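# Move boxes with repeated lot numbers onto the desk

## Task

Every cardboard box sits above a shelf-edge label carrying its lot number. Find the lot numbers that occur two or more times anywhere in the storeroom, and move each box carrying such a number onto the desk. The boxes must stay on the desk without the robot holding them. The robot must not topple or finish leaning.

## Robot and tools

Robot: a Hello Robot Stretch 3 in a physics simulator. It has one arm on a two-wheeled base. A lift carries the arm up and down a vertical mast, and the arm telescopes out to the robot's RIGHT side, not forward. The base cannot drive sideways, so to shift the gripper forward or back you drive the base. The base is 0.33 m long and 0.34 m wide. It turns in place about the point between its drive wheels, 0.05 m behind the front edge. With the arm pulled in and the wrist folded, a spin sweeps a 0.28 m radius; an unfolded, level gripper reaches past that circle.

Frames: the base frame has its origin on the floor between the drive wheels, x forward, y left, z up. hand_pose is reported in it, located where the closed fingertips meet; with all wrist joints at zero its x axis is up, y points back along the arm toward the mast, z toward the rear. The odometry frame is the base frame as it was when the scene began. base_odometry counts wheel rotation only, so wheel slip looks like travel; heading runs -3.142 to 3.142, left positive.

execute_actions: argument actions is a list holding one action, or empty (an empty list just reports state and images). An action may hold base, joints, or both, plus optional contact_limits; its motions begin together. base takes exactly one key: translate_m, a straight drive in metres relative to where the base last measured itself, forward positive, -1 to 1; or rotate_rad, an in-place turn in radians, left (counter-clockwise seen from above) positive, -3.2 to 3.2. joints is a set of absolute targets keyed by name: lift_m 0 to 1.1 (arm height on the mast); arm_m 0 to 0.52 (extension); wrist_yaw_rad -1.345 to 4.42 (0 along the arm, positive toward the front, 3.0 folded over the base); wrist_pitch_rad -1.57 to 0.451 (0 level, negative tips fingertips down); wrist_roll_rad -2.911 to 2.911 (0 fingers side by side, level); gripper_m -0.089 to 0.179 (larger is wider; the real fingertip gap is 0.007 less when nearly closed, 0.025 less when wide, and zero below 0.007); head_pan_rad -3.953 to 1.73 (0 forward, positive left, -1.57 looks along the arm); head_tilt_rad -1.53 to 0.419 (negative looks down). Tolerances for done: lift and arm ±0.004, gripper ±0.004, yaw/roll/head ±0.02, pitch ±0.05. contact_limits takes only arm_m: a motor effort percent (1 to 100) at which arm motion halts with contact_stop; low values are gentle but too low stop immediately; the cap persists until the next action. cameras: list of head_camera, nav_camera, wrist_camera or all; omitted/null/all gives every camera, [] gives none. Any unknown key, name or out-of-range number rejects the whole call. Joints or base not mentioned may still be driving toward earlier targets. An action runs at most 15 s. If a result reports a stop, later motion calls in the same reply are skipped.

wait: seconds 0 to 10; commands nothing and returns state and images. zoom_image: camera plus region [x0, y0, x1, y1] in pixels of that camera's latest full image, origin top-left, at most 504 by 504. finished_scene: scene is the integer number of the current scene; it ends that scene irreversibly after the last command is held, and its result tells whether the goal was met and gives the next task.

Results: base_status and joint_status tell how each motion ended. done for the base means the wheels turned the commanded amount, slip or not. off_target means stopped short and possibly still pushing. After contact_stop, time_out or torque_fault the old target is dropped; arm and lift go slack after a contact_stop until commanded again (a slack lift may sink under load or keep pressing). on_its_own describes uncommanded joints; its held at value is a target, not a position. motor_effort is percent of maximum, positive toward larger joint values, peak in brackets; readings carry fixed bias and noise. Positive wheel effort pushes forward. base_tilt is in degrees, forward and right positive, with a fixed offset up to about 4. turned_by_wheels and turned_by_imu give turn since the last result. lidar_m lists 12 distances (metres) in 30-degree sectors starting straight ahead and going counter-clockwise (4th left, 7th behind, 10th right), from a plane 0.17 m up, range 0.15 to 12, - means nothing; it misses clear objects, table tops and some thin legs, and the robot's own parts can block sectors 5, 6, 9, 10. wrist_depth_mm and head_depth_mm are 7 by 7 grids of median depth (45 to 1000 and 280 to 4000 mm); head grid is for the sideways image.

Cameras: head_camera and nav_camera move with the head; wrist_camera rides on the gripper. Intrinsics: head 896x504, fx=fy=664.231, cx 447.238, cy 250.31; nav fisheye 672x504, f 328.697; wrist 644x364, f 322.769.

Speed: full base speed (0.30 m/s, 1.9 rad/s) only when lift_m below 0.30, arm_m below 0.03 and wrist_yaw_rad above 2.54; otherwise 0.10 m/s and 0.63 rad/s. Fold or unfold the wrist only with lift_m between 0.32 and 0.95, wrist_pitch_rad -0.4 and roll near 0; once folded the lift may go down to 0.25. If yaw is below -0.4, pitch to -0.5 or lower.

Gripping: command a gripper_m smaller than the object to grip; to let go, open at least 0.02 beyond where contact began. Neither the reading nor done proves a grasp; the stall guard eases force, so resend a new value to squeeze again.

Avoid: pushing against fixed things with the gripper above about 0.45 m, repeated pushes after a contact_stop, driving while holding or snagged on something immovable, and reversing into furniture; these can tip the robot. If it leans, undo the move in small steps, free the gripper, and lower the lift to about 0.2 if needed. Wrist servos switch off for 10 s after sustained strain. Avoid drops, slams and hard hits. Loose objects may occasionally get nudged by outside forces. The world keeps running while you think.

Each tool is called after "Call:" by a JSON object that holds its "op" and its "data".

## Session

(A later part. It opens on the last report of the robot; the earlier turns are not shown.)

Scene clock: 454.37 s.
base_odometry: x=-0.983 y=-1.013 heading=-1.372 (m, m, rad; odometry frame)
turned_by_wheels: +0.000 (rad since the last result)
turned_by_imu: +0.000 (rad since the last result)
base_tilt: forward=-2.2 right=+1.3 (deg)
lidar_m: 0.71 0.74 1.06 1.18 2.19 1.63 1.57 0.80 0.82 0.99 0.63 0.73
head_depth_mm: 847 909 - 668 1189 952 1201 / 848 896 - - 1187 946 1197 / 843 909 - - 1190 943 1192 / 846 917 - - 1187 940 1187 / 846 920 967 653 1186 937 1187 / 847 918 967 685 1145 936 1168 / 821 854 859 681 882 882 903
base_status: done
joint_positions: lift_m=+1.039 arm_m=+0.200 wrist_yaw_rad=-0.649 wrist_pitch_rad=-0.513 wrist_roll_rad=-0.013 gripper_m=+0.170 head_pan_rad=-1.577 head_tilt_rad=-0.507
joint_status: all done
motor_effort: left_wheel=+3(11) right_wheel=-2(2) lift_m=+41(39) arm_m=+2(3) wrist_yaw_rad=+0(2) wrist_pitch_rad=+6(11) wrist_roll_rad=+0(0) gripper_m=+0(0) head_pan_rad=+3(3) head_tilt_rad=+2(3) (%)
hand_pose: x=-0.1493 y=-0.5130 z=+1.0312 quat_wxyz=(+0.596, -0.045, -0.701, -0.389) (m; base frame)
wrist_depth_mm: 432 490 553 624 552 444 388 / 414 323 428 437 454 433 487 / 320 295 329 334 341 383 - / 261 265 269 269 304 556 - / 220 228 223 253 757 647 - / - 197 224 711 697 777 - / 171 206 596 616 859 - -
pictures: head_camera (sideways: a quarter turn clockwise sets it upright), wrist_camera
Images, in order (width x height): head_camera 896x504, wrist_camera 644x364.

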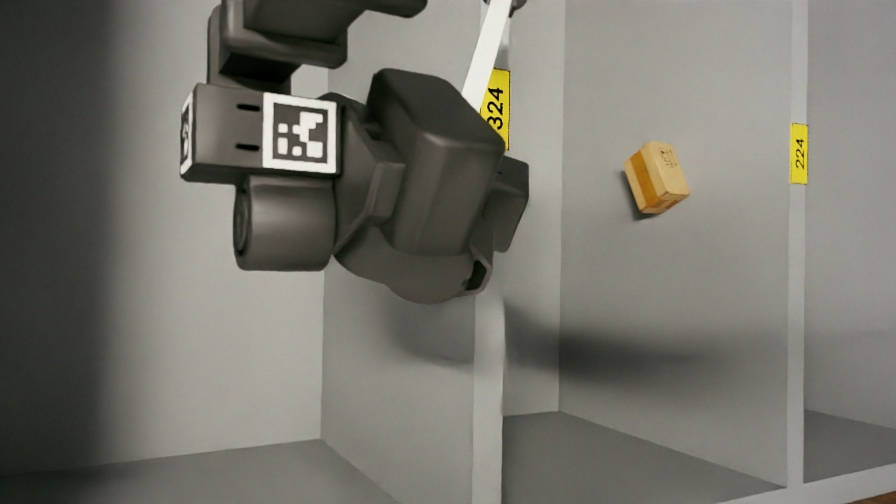

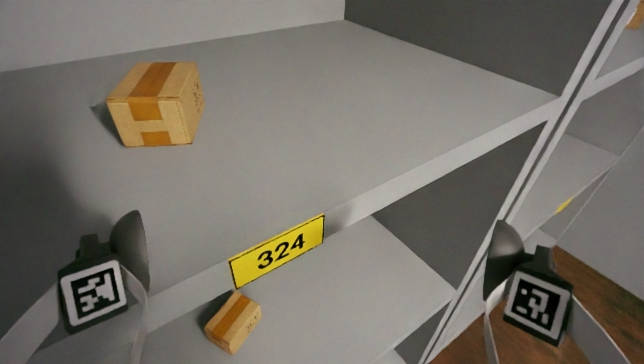

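Call:
{"op": "execute_actions", "data": {"actions": [{"base":{"translate_m":0.04},"joints":{"arm_m":0.31,"gripper_m":0.179}}], "cameras": ["wrist_camera"]}}

Scene clock: 460.97 s.
base_odometry: x=-0.975 y=-1.052 heading=-1.372 (m, m, rad; odometry frame)
turned_by_wheels: +0.000 (rad since the last result)
turned_by_imu: +0.000 (rad since the last result)
base_tilt: forward=-2.0 right=+1.3 (deg)
lidar_m: 0.67 0.70 1.00 1.17 2.24 1.67 1.62 0.83 0.88 0.85 0.62 0.69
head_depth_mm: 847 902 - 635 1191 953 1193 / 845 897 970 649 1186 948 1194 / 846 898 - 628 1192 941 1186 / 847 904 - 624 1193 944 1191 / 844 920 967 654 1189 941 1182 / 847 916 939 683 1101 937 1095 / 723 728 736 652 753 798 908
base_status: done
joint_positions: lift_m=+1.039 arm_m=+0.310 wrist_yaw_rad=-0.649 wrist_pitch_rad=-0.513 wrist_roll_rad=-0.013 gripper_m=+0.179 head_pan_rad=-1.577 head_tilt_rad=-0.507
joint_status: all done
motor_effort: left_wheel=+2(10) right_wheel=-2(2) lift_m=+40(41) arm_m=+1(2) wrist_yaw_rad=+0(0) wrist_pitch_rad=+6(6) wrist_roll_rad=+0(0) gripper_m=+0(54) head_pan_rad=+3(3) head_tilt_rad=+2(2) (%)
hand_pose: x=-0.1493 y=-0.6229 z=+1.0312 quat_wxyz=(+0.596, -0.045, -0.701, -0.389) (m; base frame)
wrist_depth_mm: 354 399 465 539 577 479 394 / 373 404 436 440 455 451 406 / 319 325 246 333 338 344 352 / 261 264 246 269 272 279 302 / 219 222 223 226 228 238 - / - 190 193 195 197 203 - / 163 168 169 170 176 664 -
pictures: wrist_camera
Images, in order (width x height): wrist_camera 644x364.

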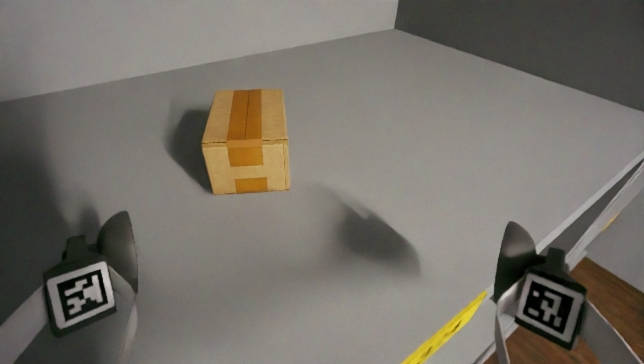

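Call:
{"op": "execute_actions", "data": {"actions": [{"base":{"translate_m":-0.025},"joints":{"arm_m":0.43,"lift_m":1.025}}], "cameras": ["wrist_camera"]}}

Scene clock: 468.93 s.
base_odometry: x=-0.980 y=-1.028 heading=-1.372 (m, m, rad; odometry frame)
turned_by_wheels: +0.000 (rad since the last result)
turned_by_imu: +0.000 (rad since the last result)
base_tilt: forward=-2.1 right=+1.4 (deg)
lidar_m: 0.70 0.73 1.04 1.18 2.21 1.64 1.59 0.81 0.84 0.93 0.63 0.72
head_depth_mm: 847 906 - 636 1185 950 1200 / 850 898 967 661 1188 949 1192 / 847 898 962 658 1188 945 1189 / 845 908 - 654 1188 941 1189 / 847 919 967 654 1186 937 1188 / 842 919 970 682 1143 934 1153 / 801 809 810 682 831 842 906
base_status: done
joint_positions: lift_m=+1.026 arm_m=+0.430 wrist_yaw_rad=-0.649 wrist_pitch_rad=-0.514 wrist_roll_rad=-0.013 gripper_m=+0.179 head_pan_rad=-1.577 head_tilt_rad=-0.507
joint_status: all done
motor_effort: left_wheel=+3(6) right_wheel=-2(5) lift_m=+11(34) arm_m=+2(3) wrist_yaw_rad=+0(0) wrist_pitch_rad=+6(7) wrist_roll_rad=+0(0) gripper_m=+0(0) head_pan_rad=+3(3) head_tilt_rad=+3(3) (%)
hand_pose: x=-0.1493 y=-0.7429 z=+1.0176 quat_wxyz=(+0.596, -0.045, -0.701, -0.389) (m; base frame)
wrist_depth_mm: 268 298 347 412 510 462 379 / 284 322 364 406 411 425 389 / 291 298 302 309 312 318 320 / 237 242 235 170 253 255 256 / 203 204 199 142 209 217 215 / - 174 172 140 181 181 186 / 149 155 155 156 158 159 161
pictures: wrist_camera
Images, in order (width x height): wrist_camera 644x364.

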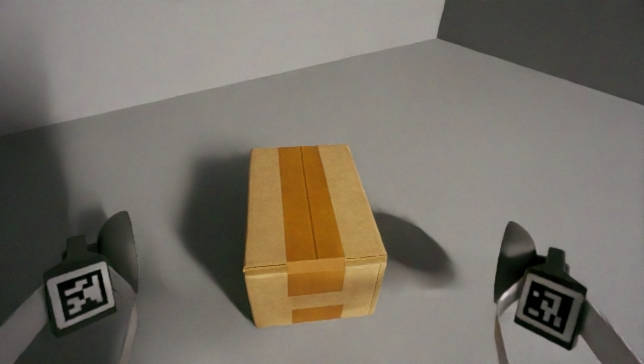

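Call:
{"op": "execute_actions", "data": {"actions": [{"joints":{"gripper_m":0.025}}], "cameras": ["wrist_camera"]}}

Call:
{"op": "execute_actions", "data": {"actions": [{"joints":{"lift_m":1.065}}], "cameras": ["wrist_camera"]}}

Scene clock: 475.60 s.
base_odometry: x=-0.980 y=-1.028 heading=-1.372 (m, m, rad; odometry frame)
turned_by_wheels: +0.000 (rad since the last result)
turned_by_imu: +0.000 (rad since the last result)
base_tilt: forward=-2.0 right=+1.3 (deg)
lidar_m: 0.70 0.73 1.04 1.18 2.21 1.63 1.59 0.81 0.84 0.93 0.63 0.72
head_depth_mm: 846 907 - 668 1189 948 1205 / 845 897 963 663 1188 950 1191 / 849 894 - 664 1194 946 1187 / 847 907 - 657 1189 943 1187 / 848 916 965 652 1186 940 1184 / 845 918 967 685 1143 932 1156 / 800 809 815 681 839 846 905
base_status: not commanded
joint_positions: lift_m=+1.026 arm_m=+0.430 wrist_yaw_rad=-0.649 wrist_pitch_rad=-0.517 wrist_roll_rad=-0.013 gripper_m=+0.026 head_pan_rad=-1.577 head_tilt_rad=-0.507
joint_status: all done
motor_effort: left_wheel=+3(3) right_wheel=-1(2) lift_m=+11(11) arm_m=+2(2) wrist_yaw_rad=+1(0) wrist_pitch_rad=+8(8) wrist_roll_rad=+0(0) gripper_m=-19(99) head_pan_rad=+3(3) head_tilt_rad=+2(2) (%)
hand_pose: x=-0.1490 y=-0.7425 z=+1.0169 quat_wxyz=(+0.595, -0.044, -0.701, -0.390) (m; base frame)
wrist_depth_mm: 268 302 347 415 502 459 376 / 288 319 366 404 408 420 384 / 289 296 300 304 311 316 321 / 236 239 234 168 249 252 254 / 200 202 170 140 209 211 212 / 173 175 136 136 145 181 183 / 152 153 155 154 157 158 160
pictures: wrist_camera
Images, in order (width x height): wrist_camera 644x364.

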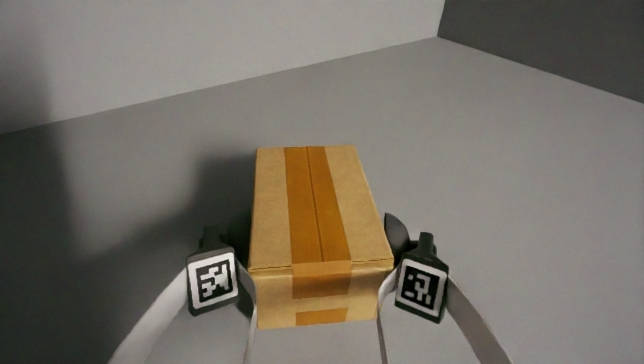

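Scene clock: 476.77 s.
base_odometry: x=-0.980 y=-1.028 heading=-1.372 (m, m, rad; odometry frame)
turned_by_wheels: +0.000 (rad since the last result)
turned_by_imu: +0.000 (rad since the last result)
base_tilt: forward=-1.9 right=+1.3 (deg)
lidar_m: 0.70 0.73 1.04 1.18 2.21 1.64 1.59 0.81 0.84 0.93 0.63 0.72
head_depth_mm: 848 - 974 667 1189 950 1201 / 844 943 971 664 1188 948 1192 / 842 - 831 657 1189 945 1189 / 844 891 885 656 1185 943 1193 / 843 920 965 653 1185 939 1189 / 845 919 971 682 1139 934 1160 / 802 805 810 679 833 844 909
base_status: not commanded
joint_positions: lift_m=+1.064 arm_m=+0.430 wrist_yaw_rad=-0.649 wrist_pitch_rad=-0.521 wrist_roll_rad=-0.013 gripper_m=+0.026 head_pan_rad=-1.577 head_tilt_rad=-0.507
joint_status: all done
motor_effort: left_wheel=+3(3) right_wheel=-2(2) lift_m=+41(41) arm_m=+3(2) wrist_yaw_rad=+0(0) wrist_pitch_rad=+10(10) wrist_roll_rad=+1(0) gripper_m=-19(20) head_pan_rad=+3(3) head_tilt_rad=+2(3) (%)
hand_pose: x=-0.1486 y=-0.7420 z=+1.0545 quat_wxyz=(+0.594, -0.042, -0.701, -0.391) (m; base frame)
wrist_depth_mm: 266 300 345 411 506 457 375 / 286 322 382 439 497 471 398 / 309 340 369 374 381 388 387 / 293 294 290 168 308 311 316 / 248 250 193 142 257 260 263 / 214 216 135 135 146 223 227 / 190 190 191 189 193 197 197
pictures: wrist_camera
Images, in order (width x height): wrist_camera 644x364.

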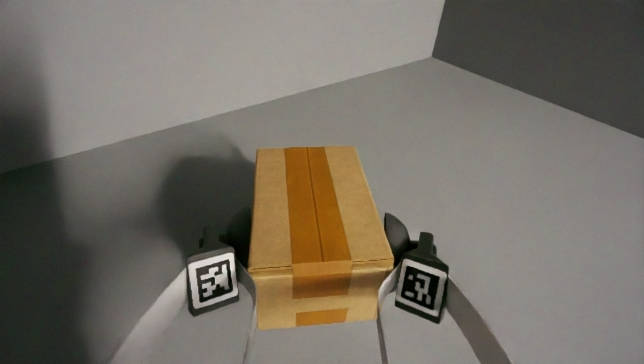

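Call:
{"op": "execute_actions", "data": {"actions": [{"joints":{"arm_m":0.005,"wrist_yaw_rad":0}}], "cameras": []}}

Call:
{"op": "execute_actions", "data": {"actions": [{"base":{"rotate_rad":1.27},"joints":{"lift_m":0.85,"head_pan_rad":0,"head_tilt_rad":-0.8}}], "cameras": ["nav_camera"]}}

Call:
{"op": "execute_actions", "data": {"actions": [{"base":{"translate_m":0.55},"joints":{"head_pan_rad":-1.57}}], "cameras": ["nav_camera"]}}

Call:
{"op": "execute_actions", "data": {"actions": [{"base":{"rotate_rad":1.87}}]}}

Scene clock: 491.73 s.
base_odometry: x=-0.980 y=-1.028 heading=-1.372 (m, m, rad; odometry frame)
turned_by_wheels: +0.000 (rad since the last result)
turned_by_imu: -0.001 (rad since the last result)
base_tilt: forward=-1.9 right=+1.3 (deg)
lidar_m: 0.70 0.73 1.04 1.18 2.20 1.64 1.59 0.81 0.84 0.93 0.63 0.72
head_depth_mm: 845 905 - - - - - / 844 921 970 - - - - / 844 916 974 - - - - / 848 923 985 - - - 1176 / 847 923 965 653 1188 939 1184 / 845 916 966 684 1147 937 1150 / 798 805 811 679 833 846 911
base_status: not commanded
joint_positions: lift_m=+1.064 arm_m=+0.005 wrist_yaw_rad=+0.000 wrist_pitch_rad=-0.522 wrist_roll_rad=-0.013 gripper_m=+0.026 head_pan_rad=-1.577 head_tilt_rad=-0.507
joint_status: all done
motor_effort: left_wheel=+4(3) right_wheel=-2(2) lift_m=+41(41) arm_m=-3(5) wrist_yaw_rad=+1(2) wrist_pitch_rad=+10(10) wrist_roll_rad=+0(1) gripper_m=-19(20) head_pan_rad=+3(3) head_tilt_rad=+2(2) (%)
hand_pose: x=-0.0216 y=-0.3604 z=+1.0544 quat_wxyz=(+0.688, +0.184, -0.678, -0.182) (m; base frame)
wrist_depth_mm: 327 461 677 671 670 672 654 / 346 429 481 493 506 521 527 / 567 382 380 383 385 386 394 / 826 475 730 168 946 945 597 / 859 562 412 141 851 846 649 / 885 - 136 135 145 746 640 / 884 - 784 - 684 681 666
pictures: none
No camera images: the call's "cameras" was empty. Leave "cameras" out to get every camera's image.

Scene clock: 494.80 s.
base_odometry: x=-0.980 y=-1.028 heading=-0.102 (m, m, rad; odometry frame)
turned_by_wheels: +1.270 (rad since the last result)
turned_by_imu: +1.266 (rad since the last result)
base_tilt: forward=-2.1 right=+1.3 (deg)
lidar_m: 1.18 3.76 1.85 1.59 1.59 0.81 1.02 0.63 0.83 0.70 0.70 0.80
head_depth_mm: 1087 1155 1211 1295 1372 1319 1168 / 1297 1316 1491 1620 1528 1326 1168 / 1609 1366 1896 1847 1558 1331 1167 / 1898 1358 2184 1754 1546 1323 1160 / 1991 1336 1398 1696 1539 1323 1162 / 1959 1332 2138 1847 1533 1316 1151 / 1946 1317 2126 1839 1529 1316 1149
base_status: done
joint_positions: lift_m=+0.851 arm_m=+0.005 wrist_yaw_rad=+0.000 wrist_pitch_rad=-0.522 wrist_roll_rad=-0.013 gripper_m=+0.026 head_pan_rad=-0.007 head_tilt_rad=-0.790
joint_status: all done
motor_effort: left_wheel=-2(9) right_wheel=+1(5) lift_m=+12(34) arm_m=-4(3) wrist_yaw_rad=+1(1) wrist_pitch_rad=+10(10) wrist_roll_rad=+0(0) gripper_m=-20(19) head_pan_rad=+3(42) head_tilt_rad=-3(17) (%)
hand_pose: x=-0.0216 y=-0.3604 z=+0.8408 quat_wxyz=(+0.688, +0.184, -0.678, -0.182) (m; base frame)
wrist_depth_mm: 360 379 405 436 485 533 577 / 395 419 450 474 546 602 638 / 436 464 501 523 621 682 758 / 472 515 536 168 719 823 851 / 528 574 364 140 822 983 935 / 600 655 135 135 145 - 945 / 702 758 900 937 931 956 901
pictures: nav_camera (sideways: a quarter turn counterclockwise sets it upright)
Images, in order (width x height): nav_camera 672x504.

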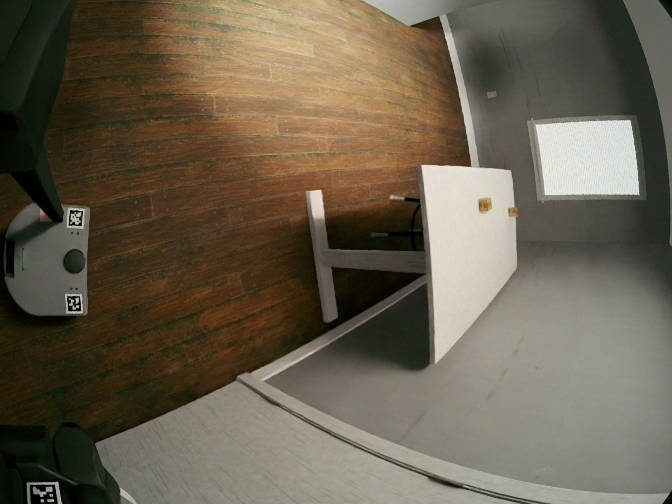

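Scene clock: 501.73 s.
base_odometry: x=-0.433 y=-1.084 heading=-0.102 (m, m, rad; odometry frame)
turned_by_wheels: +0.000 (rad since the last result)
turned_by_imu: +0.001 (rad since the last result)
base_tilt: forward=-2.2 right=+1.4 (deg)
lidar_m: 0.62 3.23 2.02 1.74 1.73 1.32 1.45 1.11 0.64 0.55 0.54 0.66
head_depth_mm: 512 590 701 860 1091 - - / 497 572 671 818 1004 - - / 483 555 648 780 949 - - / 471 536 624 731 535 - - / 458 520 601 716 879 1166 1157 / 446 504 582 681 827 1079 1154 / 434 484 550 664 830 1050 1154
base_status: done
joint_positions: lift_m=+0.851 arm_m=+0.005 wrist_yaw_rad=+0.000 wrist_pitch_rad=-0.522 wrist_roll_rad=-0.013 gripper_m=+0.026 head_pan_rad=-1.563 head_tilt_rad=-0.791
joint_status: all done
motor_effort: left_wheel=-4(5) right_wheel=+2(5) lift_m=+12(12) arm_m=-3(4) wrist_yaw_rad=+0(1) wrist_pitch_rad=+11(10) wrist_roll_rad=+0(0) gripper_m=-19(19) head_pan_rad=-4(45) head_tilt_rad=-3(3) (%)
hand_pose: x=-0.0216 y=-0.3604 z=+0.8408 quat_wxyz=(+0.688, +0.184, -0.678, -0.182) (m; base frame)
wrist_depth_mm: 237 256 277 295 319 347 377 / 261 279 306 327 355 392 428 / 304 310 339 361 405 447 499 / 348 342 367 169 462 518 588 / 384 394 273 141 533 626 752 / 437 458 135 135 145 800 - / 508 555 600 697 864 928 958
pictures: nav_camera (sideways: a quarter turn counterclockwise sets it upright)
Images, in order (width x height): nav_camera 672x504.

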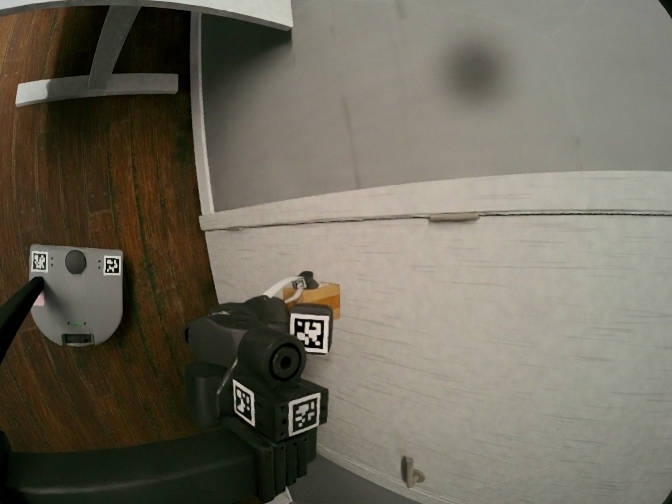

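Scene clock: 505.67 s.
base_odometry: x=-0.433 y=-1.084 heading=+1.768 (m, m, rad; odometry frame)
turned_by_wheels: +1.870 (rad since the last result)
turned_by_imu: +1.863 (rad since the last result)
base_tilt: forward=-2.0 right=+1.5 (deg)
lidar_m: 1.74 1.83 1.33 1.11 0.75 0.56 0.54 0.60 0.63 0.62 2.36 1.78
head_depth_mm: 1837 1379 1034 827 1488 - - / 2711 1369 1031 820 1513 - - / 2781 1353 1015 817 843 - - / 2735 1351 1013 811 536 - - / 2801 1340 1009 811 1479 1298 1159 / 2871 3066 1081 805 1483 1322 1153 / 2864 3006 2272 1830 1486 1310 1156
base_status: done
joint_positions: lift_m=+0.851 arm_m=+0.005 wrist_yaw_rad=+0.000 wrist_pitch_rad=-0.522 wrist_roll_rad=-0.013 gripper_m=+0.026 head_pan_rad=-1.563 head_tilt_rad=-0.791
joint_status: not commanded
motor_effort: left_wheel=-4(10) right_wheel=+2(5) lift_m=+12(12) arm_m=-4(4) wrist_yaw_rad=+0(1) wrist_pitch_rad=+10(10) wrist_roll_rad=+0(0) gripper_m=-20(20) head_pan_rad=-3(3) head_tilt_rad=-3(3) (%)
hand_pose: x=-0.0216 y=-0.3604 z=+0.8408 quat_wxyz=(+0.688, +0.184, -0.678, -0.182) (m; base frame)
wrist_depth_mm: - - - 837 946 921 684 / - - 619 641 639 680 637 / - - 484 491 496 502 507 / - 382 374 169 396 402 405 / - - 252 141 352 357 350 / - - 135 135 146 978 653 / 933 933 911 875 912 871 639
pictures: head_camera (sideways: a quarter turn clockwise sets it upright), nav_camera (sideways: a quarter turn counterclockwise sets it upright), wrist_camera
Images, in order (width x height): head_camera 896x504, nav_camera 672x504, wrist_camera 644x364.

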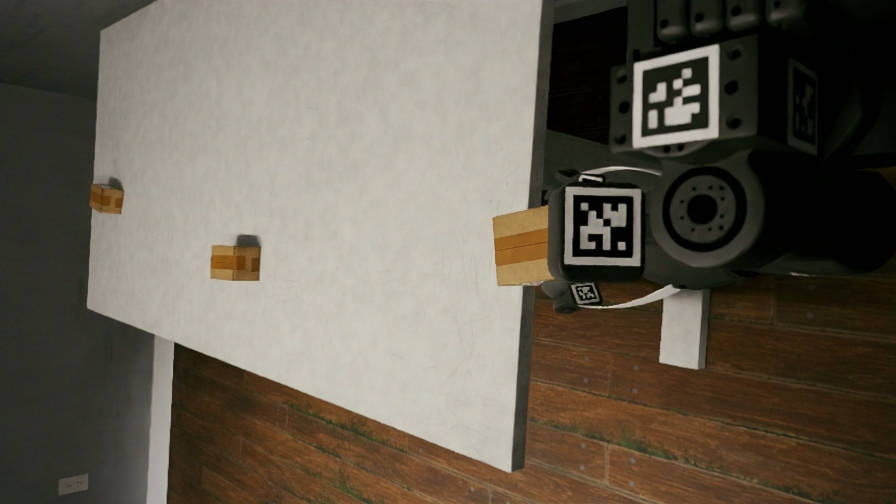

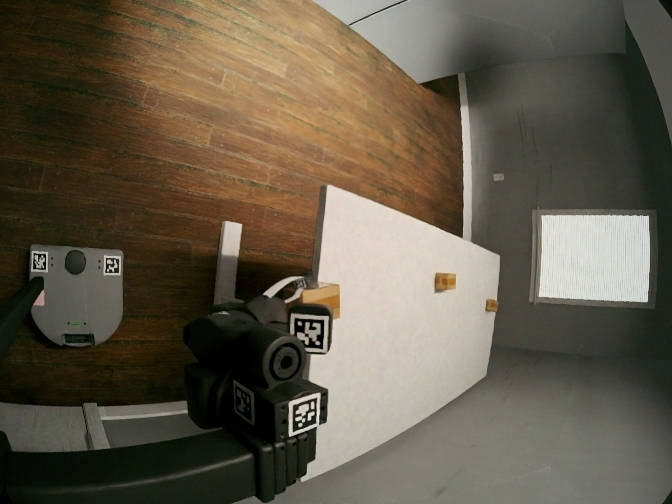

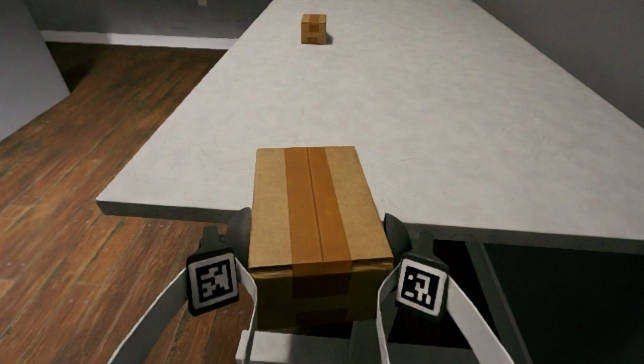

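Call:
{"op": "execute_actions", "data": {"actions": [{"joints":{"arm_m":0.3}}], "cameras": []}}

Call:
{"op": "execute_actions", "data": {"actions": [{"joints":{"lift_m":0.78}}], "cameras": []}}

Scene clock: 514.20 s.
base_odometry: x=-0.433 y=-1.084 heading=+1.768 (m, m, rad; odometry frame)
turned_by_wheels: +0.000 (rad since the last result)
turned_by_imu: -0.001 (rad since the last result)
base_tilt: forward=-2.1 right=+1.2 (deg)
lidar_m: 1.74 1.83 1.32 1.11 0.75 0.57 0.54 0.60 0.63 0.62 2.37 1.78
head_depth_mm: 1841 1389 1073 - - - 1139 / 2686 1364 - 795 1483 1298 1161 / 2742 1365 - 795 1018 1274 1162 / 2713 1348 1135 794 1513 1294 1158 / 2802 1332 1009 809 1502 1297 1155 / 2860 2985 1077 807 1494 1321 1154 / 2891 3021 2273 1820 1486 1314 1149
base_status: not commanded
joint_positions: lift_m=+0.851 arm_m=+0.300 wrist_yaw_rad=+0.000 wrist_pitch_rad=-0.522 wrist_roll_rad=-0.013 gripper_m=+0.026 head_pan_rad=-1.563 head_tilt_rad=-0.791
joint_status: all done
motor_effort: left_wheel=-4(3) right_wheel=+2(1) lift_m=+12(12) arm_m=+2(4) wrist_yaw_rad=+1(0) wrist_pitch_rad=+10(10) wrist_roll_rad=+0(0) gripper_m=-19(19) head_pan_rad=-3(4) head_tilt_rad=-3(3) (%)
hand_pose: x=-0.0216 y=-0.6548 z=+0.8408 quat_wxyz=(+0.688, +0.184, -0.678, -0.182) (m; base frame)
wrist_depth_mm: - - - 907 910 928 704 / - - 652 572 639 664 634 / - - 478 482 491 498 507 / - 396 373 168 395 402 407 / - 324 227 141 334 336 341 / 291 276 135 135 146 288 293 / 242 245 245 243 251 254 254
pictures: none
No camera images: the call's "cameras" was empty. Leave "cameras" out to get every camera's image.

Scene clock: 515.67 s.
base_odometry: x=-0.433 y=-1.084 heading=+1.768 (m, m, rad; odometry frame)
turned_by_wheels: +0.000 (rad since the last result)
turned_by_imu: +0.000 (rad since the last result)
base_tilt: forward=-2.2 right=+1.3 (deg)
lidar_m: 1.74 1.82 1.32 1.11 0.75 0.56 0.54 0.60 0.63 0.62 2.36 1.78
head_depth_mm: 1831 1380 1031 824 1484 - - / 2678 1367 1064 - 1448 1300 1164 / 2747 1356 1072 - 1018 1278 1160 / 2807 1349 1053 769 1497 1304 1153 / 2827 1344 1008 813 1494 1292 1154 / 2912 3042 1075 804 1495 1309 1155 / 2892 3035 2277 1821 1487 1313 1150
base_status: not commanded
joint_positions: lift_m=+0.781 arm_m=+0.300 wrist_yaw_rad=+0.000 wrist_pitch_rad=-0.522 wrist_roll_rad=-0.013 gripper_m=+0.026 head_pan_rad=-1.563 head_tilt_rad=-0.791
joint_status: all done
motor_effort: left_wheel=-3(3) right_wheel=+1(2) lift_m=+12(11) arm_m=+1(2) wrist_yaw_rad=+1(1) wrist_pitch_rad=+11(11) wrist_roll_rad=+0(0) gripper_m=-20(20) head_pan_rad=-3(3) head_tilt_rad=-3(3) (%)
hand_pose: x=-0.0216 y=-0.6548 z=+0.7708 quat_wxyz=(+0.688, +0.184, -0.678, -0.182) (m; base frame)
wrist_depth_mm: - - 704 616 691 684 661 / - - 445 453 467 470 483 / - 342 342 350 356 362 369 / 297 276 269 168 288 289 294 / 232 233 185 141 242 243 245 / 200 204 135 135 145 209 210 / 176 178 178 177 182 184 184
pictures: none
No camera images: the call's "cameras" was empty. Leave "cameras" out to get every camera's image.

Need ~0.025 lower.

Call:
{"op": "execute_actions", "data": {"actions": [{"joints":{"lift_m":0.756}}], "cameras": []}}

Call:
{"op": "execute_actions", "data": {"actions": [{"joints":{"gripper_m":0.14}}], "cameras": []}}

Call:
{"op": "execute_actions", "data": {"actions": [{"joints":{"arm_m":0.1,"lift_m":0.8}}], "cameras": ["wrist_camera","nav_camera"]}}

Scene clock: 520.73 s.
base_odometry: x=-0.433 y=-1.084 heading=+1.768 (m, m, rad; odometry frame)
turned_by_wheels: +0.000 (rad since the last result)
turned_by_imu: +0.000 (rad since the last result)
base_tilt: forward=-2.1 right=+1.2 (deg)
lidar_m: 1.73 1.82 1.32 1.11 0.75 0.57 0.54 0.60 0.63 0.62 2.37 1.78
head_depth_mm: 1843 1375 1031 822 1456 - - / 2700 1373 1028 860 - 1312 1166 / 2726 1362 1055 - 1019 1269 1164 / 2775 1344 1019 783 1506 1290 1161 / 2833 1346 1007 809 1488 1293 1157 / 2862 3061 1082 805 1493 1309 1149 / 2892 2974 2251 1834 1504 1307 1145
base_status: not commanded
joint_positions: lift_m=+0.757 arm_m=+0.300 wrist_yaw_rad=+0.000 wrist_pitch_rad=-0.522 wrist_roll_rad=-0.013 gripper_m=+0.026 head_pan_rad=-1.563 head_tilt_rad=-0.791
joint_status: all done
motor_effort: left_wheel=-3(3) right_wheel=+2(1) lift_m=+12(12) arm_m=+2(3) wrist_yaw_rad=-1(0) wrist_pitch_rad=+10(11) wrist_roll_rad=+0(0) gripper_m=-20(19) head_pan_rad=-3(3) head_tilt_rad=-3(3) (%)
hand_pose: x=-0.0216 y=-0.6548 z=+0.7467 quat_wxyz=(+0.688, +0.184, -0.678, -0.182) (m; base frame)
wrist_depth_mm: - - 547 500 592 604 622 / - 415 387 398 404 414 424 / - 297 301 307 309 313 320 / 239 240 235 169 250 253 257 / 201 202 170 141 209 212 213 / 175 177 136 135 145 183 184 / 154 155 156 154 158 160 161
pictures: none
No camera images: the call's "cameras" was empty. Leave "cameras" out to get every camera's image.

Scene clock: 522.37 s.
base_odometry: x=-0.433 y=-1.084 heading=+1.768 (m, m, rad; odometry frame)
turned_by_wheels: +0.000 (rad since the last result)
turned_by_imu: +0.000 (rad since the last result)
base_tilt: forward=-2.2 right=+1.3 (deg)
lidar_m: 1.74 1.83 1.32 1.11 0.75 0.56 0.54 0.60 0.63 0.62 2.36 1.78
head_depth_mm: 1846 1380 1032 826 1465 - - / 2689 1361 1027 857 - 1308 1162 / 2707 1350 1057 - 1017 1276 1166 / 2700 1359 1024 - 1508 1296 1160 / 2789 1337 1013 808 1507 1298 1160 / 2883 3031 1082 806 1494 1313 1149 / 2884 3012 2273 1808 1491 1309 1151
base_status: not commanded
joint_positions: lift_m=+0.757 arm_m=+0.300 wrist_yaw_rad=+0.000 wrist_pitch_rad=-0.522 wrist_roll_rad=-0.013 gripper_m=+0.140 head_pan_rad=-1.563 head_tilt_rad=-0.791
joint_status: all done
motor_effort: left_wheel=-3(3) right_wheel=+1(1) lift_m=+13(12) arm_m=+2(2) wrist_yaw_rad=+1(1) wrist_pitch_rad=+10(11) wrist_roll_rad=+0(0) gripper_m=+1(95) head_pan_rad=-3(3) head_tilt_rad=-3(3) (%)
hand_pose: x=-0.0216 y=-0.6548 z=+0.7467 quat_wxyz=(+0.688, +0.184, -0.678, -0.182) (m; base frame)
wrist_depth_mm: - - 562 500 584 614 629 / - 410 390 397 407 415 421 / - 297 303 306 308 314 318 / 240 242 235 170 250 253 257 / 201 210 199 143 209 218 215 / 177 - 173 140 176 186 183 / - 154 155 156 158 157 161
pictures: none
No camera images: the call's "cameras" was empty. Leave "cameras" out to get every camera's image.

Scene clock: 525.07 s.
base_odometry: x=-0.433 y=-1.084 heading=+1.768 (m, m, rad; odometry frame)
turned_by_wheels: +0.000 (rad since the last result)
turned_by_imu: +0.000 (rad since the last result)
base_tilt: forward=-2.1 right=+1.4 (deg)
lidar_m: 1.74 1.83 1.32 1.11 0.75 0.57 0.54 0.60 0.63 0.62 2.37 1.79
head_depth_mm: 1848 1389 1035 825 1098 - - / 2712 1380 1028 820 - - 1166 / 2744 1361 1022 818 - 1273 1163 / 2750 1343 1011 803 - 1268 1154 / 2803 1337 1012 809 1506 1292 1154 / 2873 3009 1076 804 1500 1314 1150 / 2861 3029 2276 1824 1493 1317 1147
base_status: not commanded
joint_positions: lift_m=+0.799 arm_m=+0.100 wrist_yaw_rad=+0.000 wrist_pitch_rad=-0.521 wrist_roll_rad=-0.013 gripper_m=+0.140 head_pan_rad=-1.563 head_tilt_rad=-0.791
joint_status: all done
motor_effort: left_wheel=-3(3) right_wheel=+2(1) lift_m=+41(44) arm_m=-4(5) wrist_yaw_rad=+1(0) wrist_pitch_rad=+10(10) wrist_roll_rad=+0(0) gripper_m=+0(1) head_pan_rad=-4(3) head_tilt_rad=-3(3) (%)
hand_pose: x=-0.0216 y=-0.4555 z=+0.7896 quat_wxyz=(+0.688, +0.183, -0.678, -0.181) (m; base frame)
wrist_depth_mm: - - 876 692 748 763 686 / - - 502 509 519 531 541 / - 375 381 325 391 403 405 / - 308 310 313 318 320 325 / 265 266 261 265 267 278 274 / - - - 979 460 246 246 / 892 868 903 896 614 886 622
pictures: nav_camera (sideways: a quarter turn counterclockwise sets it upright), wrist_camera
Images, in order (width x height): nav_camera 672x504, wrist_camera 644x364.

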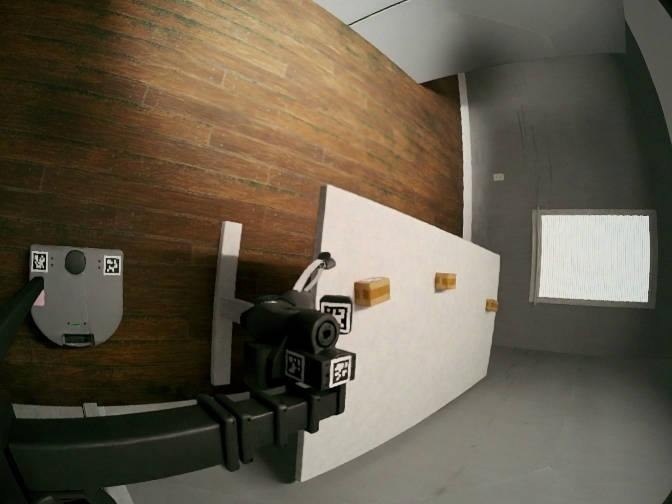

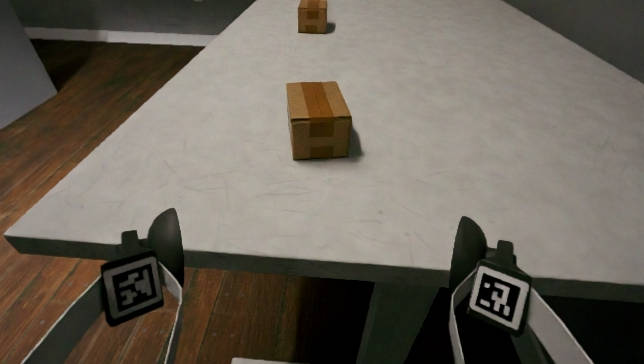

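Call:
{"op": "finished_scene", "data": {"scene": 1}}

The scene is finished: the task was done.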